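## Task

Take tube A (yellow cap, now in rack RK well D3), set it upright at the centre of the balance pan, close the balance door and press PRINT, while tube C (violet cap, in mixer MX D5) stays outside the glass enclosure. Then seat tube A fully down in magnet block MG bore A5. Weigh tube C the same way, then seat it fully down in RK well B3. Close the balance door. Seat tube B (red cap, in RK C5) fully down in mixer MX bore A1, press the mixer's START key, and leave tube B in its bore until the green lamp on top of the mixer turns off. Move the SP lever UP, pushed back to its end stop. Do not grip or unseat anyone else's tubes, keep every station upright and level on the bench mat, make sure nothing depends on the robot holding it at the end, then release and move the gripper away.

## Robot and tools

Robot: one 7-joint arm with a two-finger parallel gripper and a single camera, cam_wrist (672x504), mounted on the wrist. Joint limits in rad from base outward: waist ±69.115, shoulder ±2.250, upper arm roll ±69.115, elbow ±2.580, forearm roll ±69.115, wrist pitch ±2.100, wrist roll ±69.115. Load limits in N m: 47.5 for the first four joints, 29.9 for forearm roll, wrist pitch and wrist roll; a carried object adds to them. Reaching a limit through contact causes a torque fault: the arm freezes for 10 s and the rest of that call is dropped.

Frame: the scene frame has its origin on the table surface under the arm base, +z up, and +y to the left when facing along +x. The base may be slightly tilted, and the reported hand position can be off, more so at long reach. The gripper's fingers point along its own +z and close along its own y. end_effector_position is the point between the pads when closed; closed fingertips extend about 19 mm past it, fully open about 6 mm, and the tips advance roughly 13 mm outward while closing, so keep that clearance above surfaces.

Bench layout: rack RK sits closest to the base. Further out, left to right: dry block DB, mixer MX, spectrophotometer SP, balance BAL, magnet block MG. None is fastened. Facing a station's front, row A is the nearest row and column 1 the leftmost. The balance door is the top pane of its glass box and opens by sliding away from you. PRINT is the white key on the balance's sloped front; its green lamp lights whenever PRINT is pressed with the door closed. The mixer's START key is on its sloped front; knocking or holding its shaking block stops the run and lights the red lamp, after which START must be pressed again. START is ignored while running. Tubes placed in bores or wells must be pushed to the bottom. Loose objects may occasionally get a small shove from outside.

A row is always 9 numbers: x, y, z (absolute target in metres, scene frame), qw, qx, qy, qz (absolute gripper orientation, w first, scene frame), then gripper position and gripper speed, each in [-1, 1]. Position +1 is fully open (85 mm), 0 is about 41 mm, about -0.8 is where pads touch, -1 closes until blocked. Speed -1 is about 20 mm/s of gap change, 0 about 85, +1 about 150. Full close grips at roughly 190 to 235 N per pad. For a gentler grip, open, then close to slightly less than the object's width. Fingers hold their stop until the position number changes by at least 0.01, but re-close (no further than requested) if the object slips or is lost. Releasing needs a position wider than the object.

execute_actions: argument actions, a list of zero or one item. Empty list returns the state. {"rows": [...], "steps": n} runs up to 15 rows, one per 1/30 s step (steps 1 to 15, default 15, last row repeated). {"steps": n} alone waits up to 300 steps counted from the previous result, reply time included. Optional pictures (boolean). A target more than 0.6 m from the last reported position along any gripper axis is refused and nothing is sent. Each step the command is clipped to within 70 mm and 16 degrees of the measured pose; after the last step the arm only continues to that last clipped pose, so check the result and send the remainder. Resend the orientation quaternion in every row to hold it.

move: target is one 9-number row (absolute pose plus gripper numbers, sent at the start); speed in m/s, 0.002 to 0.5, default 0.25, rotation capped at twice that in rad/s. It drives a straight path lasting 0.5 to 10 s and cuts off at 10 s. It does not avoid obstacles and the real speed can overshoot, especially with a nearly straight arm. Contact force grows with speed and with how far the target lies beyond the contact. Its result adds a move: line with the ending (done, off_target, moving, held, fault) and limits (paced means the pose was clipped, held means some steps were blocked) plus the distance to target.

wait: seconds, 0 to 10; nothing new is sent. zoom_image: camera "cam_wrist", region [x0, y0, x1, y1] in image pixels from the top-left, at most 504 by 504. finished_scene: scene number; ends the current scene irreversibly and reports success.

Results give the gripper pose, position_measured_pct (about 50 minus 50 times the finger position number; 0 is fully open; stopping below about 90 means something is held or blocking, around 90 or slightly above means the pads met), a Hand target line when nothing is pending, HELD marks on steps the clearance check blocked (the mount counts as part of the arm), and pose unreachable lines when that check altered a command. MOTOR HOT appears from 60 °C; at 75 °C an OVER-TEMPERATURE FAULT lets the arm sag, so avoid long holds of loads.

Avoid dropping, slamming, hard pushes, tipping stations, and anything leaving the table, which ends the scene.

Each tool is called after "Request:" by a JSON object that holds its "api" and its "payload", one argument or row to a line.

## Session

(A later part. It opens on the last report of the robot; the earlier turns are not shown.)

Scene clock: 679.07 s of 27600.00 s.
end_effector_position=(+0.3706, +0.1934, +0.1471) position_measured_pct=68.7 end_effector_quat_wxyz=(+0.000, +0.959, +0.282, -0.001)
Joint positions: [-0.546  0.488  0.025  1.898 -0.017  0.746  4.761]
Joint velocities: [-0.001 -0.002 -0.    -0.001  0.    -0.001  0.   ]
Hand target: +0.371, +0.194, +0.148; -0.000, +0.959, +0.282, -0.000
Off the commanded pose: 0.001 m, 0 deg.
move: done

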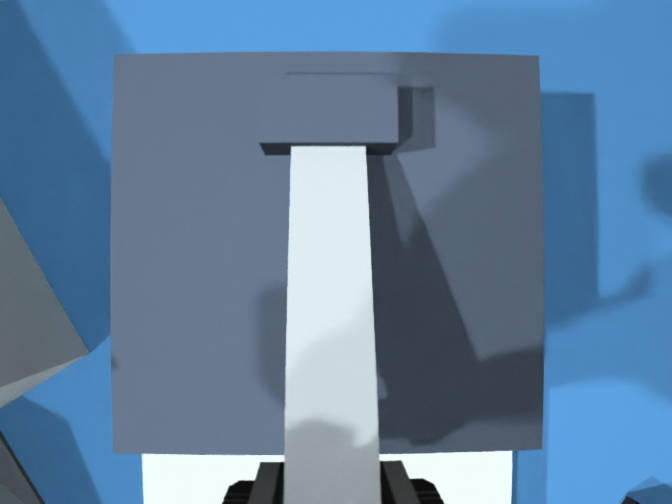

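Request:
{"api": "move", "payload": {
  "target": [0.3851,0.2027,0.1685,0,0.9593,0.2823,0,-0.39,-0.8],
  "speed": 0.05
}}

Request:
{"api": "move", "payload": {
  "target": [0.4029,0.2141,0.1845,0,0.9593,0.2823,0,-0.39,-0.8],
  "speed": 0.05
}}

Request:
{"api": "move", "payload": {
  "target": [0.4235,0.2275,0.194,0,0.9593,0.2823,0,-0.39,-0.8],
  "speed": 0.05
}}

Request:
{"api": "move", "payload": {
  "target": [0.4457,0.2418,0.197,0,0.9593,0.2823,0,-0.39,-0.8],
  "speed": 0.05
}}

Request:
{"api": "move", "payload": {
  "target": [0.4575,0.2494,0.1955,0,0.9593,0.2823,0,-0.39,-0.8],
  "speed": 0.025
}}

Scene clock: 687.43 s of 27600.00 s.
end_effector_position=(+0.3836, +0.2017, +0.1676) position_measured_pct=68.7 end_effector_quat_wxyz=(+0.001, +0.959, +0.282, -0.002)
Joint positions: [-0.549  0.48   0.028  1.821 -0.017  0.833  4.759]
Joint velocities: [-0.     0.    -0.002 -0.     0.     0.001 -0.001]
Hand target: +0.385, +0.203, +0.169; -0.000, +0.959, +0.282, -0.000
Off the commanded pose: 0.002 m, 0 deg.
move: done

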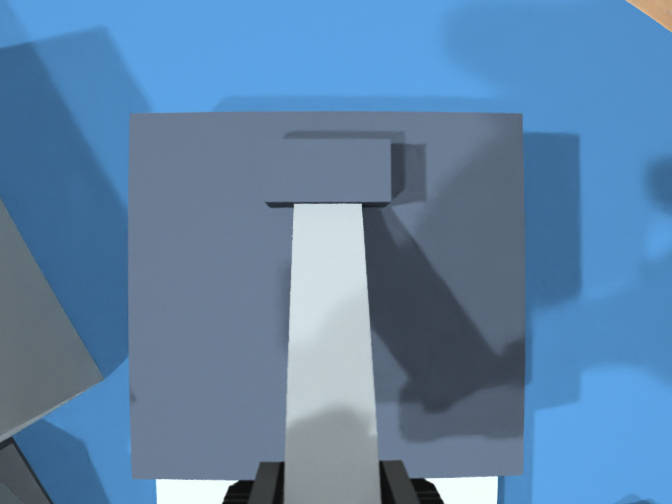

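Scene clock: 688.27 s of 27600.00 s.
end_effector_position=(+0.4015, +0.2133, +0.1841) position_measured_pct=68.7 end_effector_quat_wxyz=(+0.001, +0.959, +0.282, -0.002)
Joint positions: [-0.551  0.493  0.03   1.728 -0.018  0.912  4.758]
Joint velocities: [-0.     0.001  0.    -0.002  0.     0.001 -0.001]
Hand target: +0.403, +0.214, +0.185; +0.000, +0.959, +0.282, +0.000
Off the commanded pose: 0.002 m, 0 deg.
move: done

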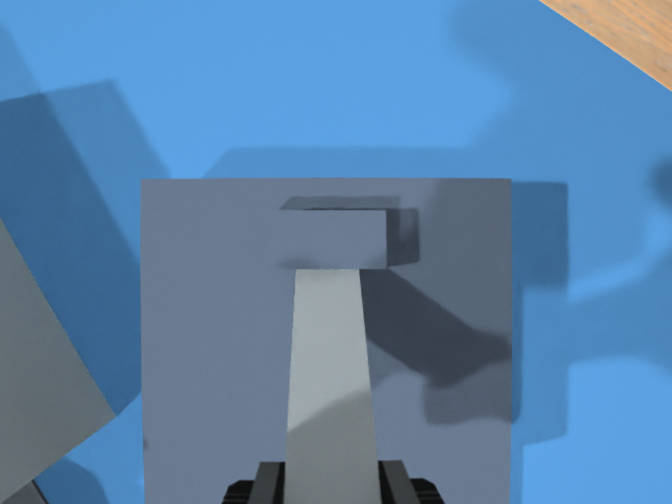

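Scene clock: 689.10 s of 27600.00 s.
end_effector_position=(+0.4224, +0.2268, +0.1940) position_measured_pct=68.7 end_effector_quat_wxyz=(+0.000, +0.959, +0.282, -0.001)
Joint positions: [-0.553  0.526  0.032  1.628 -0.019  0.977  4.757]
Joint velocities: [-0.001  0.002  0.002 -0.002  0.     0.002 -0.001]
Hand target: +0.423, +0.228, +0.194; +0.000, +0.959, +0.282, +0.000
Off the commanded pose: 0.001 m, 0 deg.
move: done

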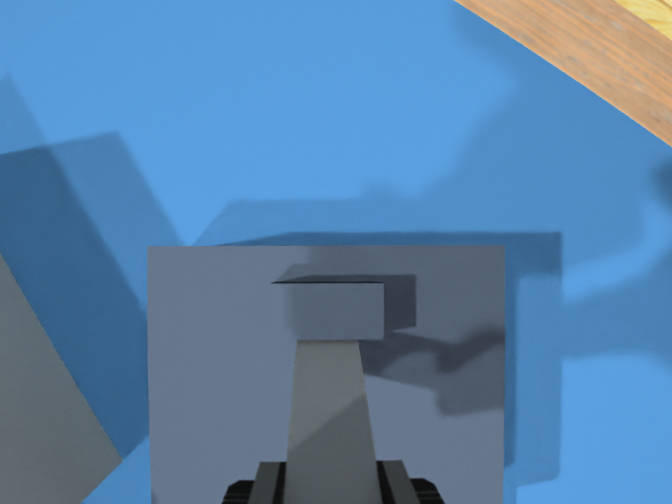

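Scene clock: 689.93 s of 27600.00 s.
end_effector_position=(+0.4448, +0.2412, +0.1970) position_measured_pct=68.7 end_effector_quat_wxyz=(+0.000, +0.959, +0.282, -0.001)
Joint positions: [-0.555  0.576  0.033  1.526 -0.021  1.03   4.756]
Joint velocities: [-0.001  0.002 -0.001 -0.004 -0.    -0.001 -0.001]
Hand target: +0.446, +0.242, +0.197; +0.000, +0.959, +0.282, +0.000
Off the commanded pose: 0.001 m, 0 deg.
move: done

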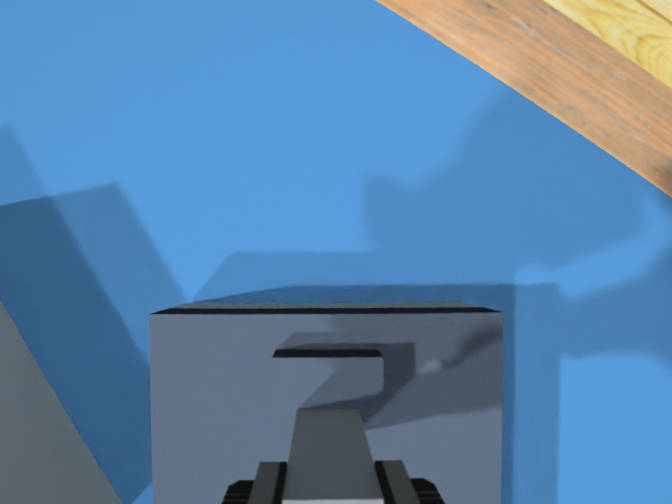

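Scene clock: 690.77 s of 27600.00 s.
end_effector_position=(+0.4567, +0.2489, +0.1957) position_measured_pct=68.7 end_effector_quat_wxyz=(+0.000, +0.959, +0.282, -0.001)
Joint positions: [-0.555  0.606  0.033  1.474 -0.022  1.051  4.756]
Joint velocities: [-0.001  0.001 -0.001 -0.002 -0.    -0.     0.001]
Hand target: +0.458, +0.249, +0.196; +0.000, +0.959, +0.282, +0.000
Off the commanded pose: 0.001 m, 0 deg.
move: done

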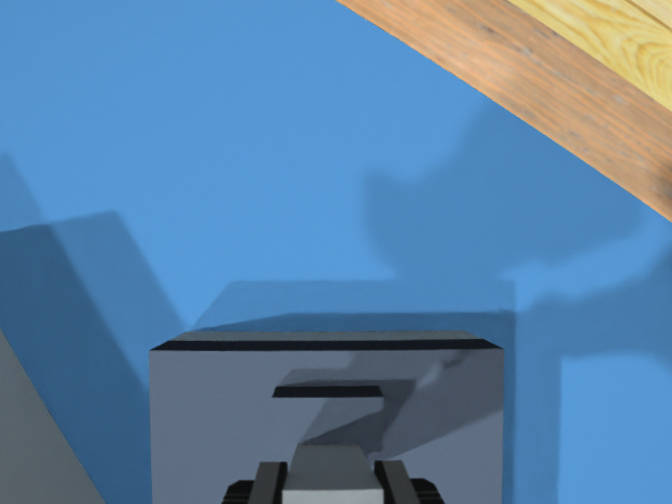

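Request:
{"api": "move", "payload": {
  "target": [0.4600,0.2510,0.195,0,0.9593,0.2823,0,-0.39,-0.8],
  "speed": 0.01
}}

Scene clock: 694.40 s of 27600.00 s.
end_effector_position=(+0.4581, +0.2497, +0.1953) position_measured_pct=68.7 end_effector_quat_wxyz=(+0.001, +0.959, +0.282, -0.002)
Joint positions: [-0.555  0.612  0.033  1.465 -0.022  1.058  4.756]
Joint velocities: [ 0.001  0.    -0.    -0.001  0.     0.001  0.   ]
Hand target: +0.460, +0.251, +0.195; +0.000, +0.959, +0.282, -0.000
Off the commanded pose: 0.002 m, 0 deg.
move: done

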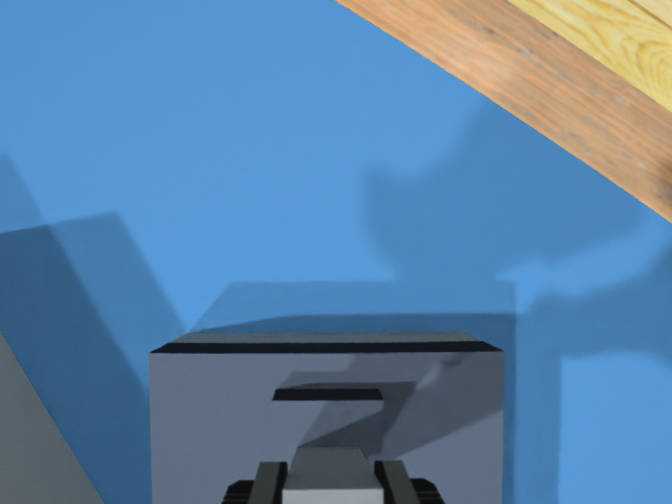

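At the stop. Relieve the load, then open slowly.

Request:
{"api": "move", "payload": {
  "target": [0.4573,0.2492,0.1955,0,0.9593,0.2823,0,-0.39,-0.8],
  "speed": 0.005
}}

Request:
{"api": "move", "payload": {
  "target": [0.4573,0.2492,0.1955,0,0.9593,0.2823,0,-0.25,-1],
  "speed": 0.005
}}

Scene clock: 698.77 s of 27600.00 s.
end_effector_position=(+0.4572, +0.2492, +0.1956) position_measured_pct=68.7 end_effector_quat_wxyz=(+0.000, +0.959, +0.282, -0.000)
Joint positions: [-0.555  0.606  0.033  1.474 -0.022  1.049  4.756]
Joint velocities: [ 0.001 -0.     0.     0.     0.    -0.     0.001]
Hand target: +0.457, +0.249, +0.196; -0.000, +0.959, +0.282, -0.000
Off the commanded pose: 0.000 m, 0 deg.
move: done

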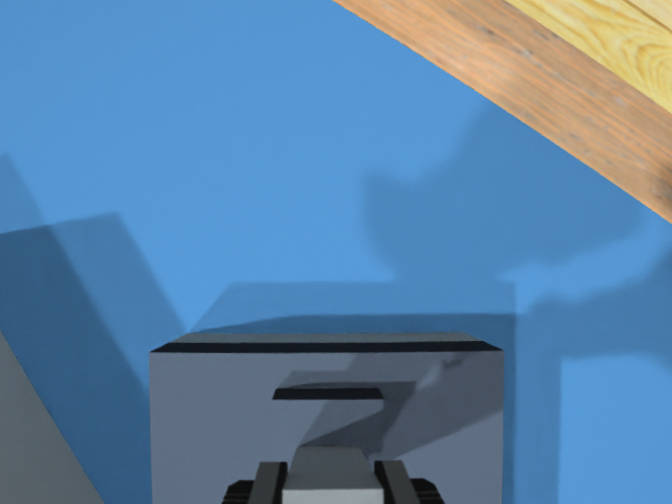

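Scene clock: 699.47 s of 27600.00 s.
end_effector_position=(+0.4573, +0.2492, +0.1955) position_measured_pct=62.3 end_effector_quat_wxyz=(-0.000, +0.959, +0.282, +0.000)
Joint positions: [-0.554  0.606  0.033  1.474 -0.022  1.049  4.756]
Joint velocities: [ 0.     0.    -0.    -0.001  0.     0.     0.001]
Hand target: +0.457, +0.249, +0.196; +0.000, +0.959, +0.282, -0.000
Off the commanded pose: 0.000 m, 0 deg.
move: done

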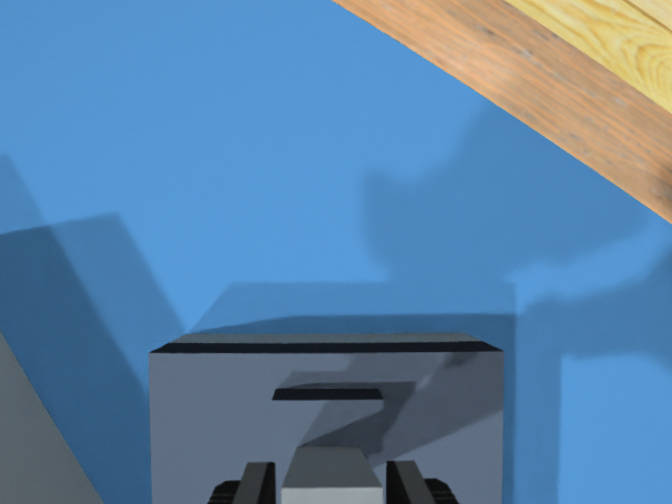

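Request:
{"api": "move", "payload": {
  "target": [0.4573,0.2492,0.25,0,0.9593,0.2823,0,-0.25,0],
  "speed": 0.08
}}

Request:
{"api": "move", "payload": {
  "target": [0.33,0.24,0.40,0,0.9593,0.2823,0,-0.25,0],
  "speed": 0.25
}}

Scene clock: 705.23 s of 27600.00 s.
end_effector_position=(+0.4572, +0.2492, +0.2499) position_measured_pct=62.3 end_effector_quat_wxyz=(-0.000, +0.959, +0.282, -0.000)
Joint positions: [-0.557  0.549  0.037  1.386 -0.021  1.194  4.755]
Joint velocities: [-0.    -0.002  0.    -0.001  0.     0.     0.002]
Hand target: +0.457, +0.249, +0.250; -0.000, +0.959, +0.282, -0.000
Off the commanded pose: 0.000 m, 0 deg.
move: done

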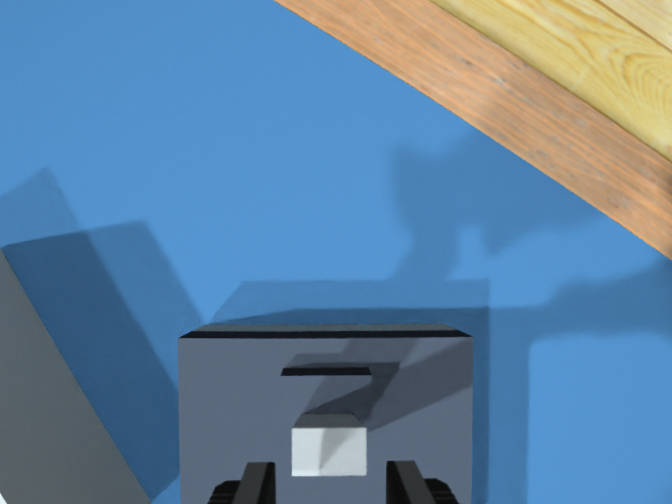

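Scene clock: 706.43 s of 27600.00 s.
end_effector_position=(+0.3300, +0.2400, +0.3995) position_measured_pct=62.3 end_effector_quat_wxyz=(-0.001, +0.959, +0.282, -0.000)
Joint positions: [-0.683  0.203  0.005  1.421 -0.     1.505  4.593]
Joint velocities: [-0.002 -0.006 -0.003  0.001  0.001  0.001 -0.001]
Hand target: +0.330, +0.240, +0.400; -0.001, +0.959, +0.282, -0.000
Off the commanded pose: 0.000 m, 0 deg.
move: done

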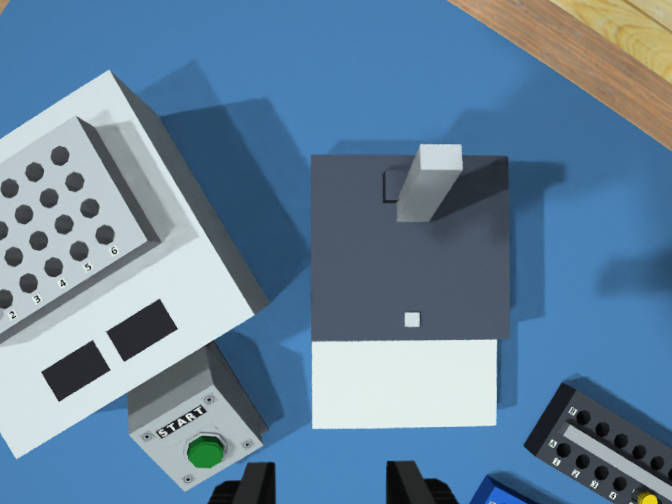

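Lever up, lamps dark.

Request:
{"api": "finished_scene", "payload": {
  "scene": 2
}}

The scene is finished: the task was done.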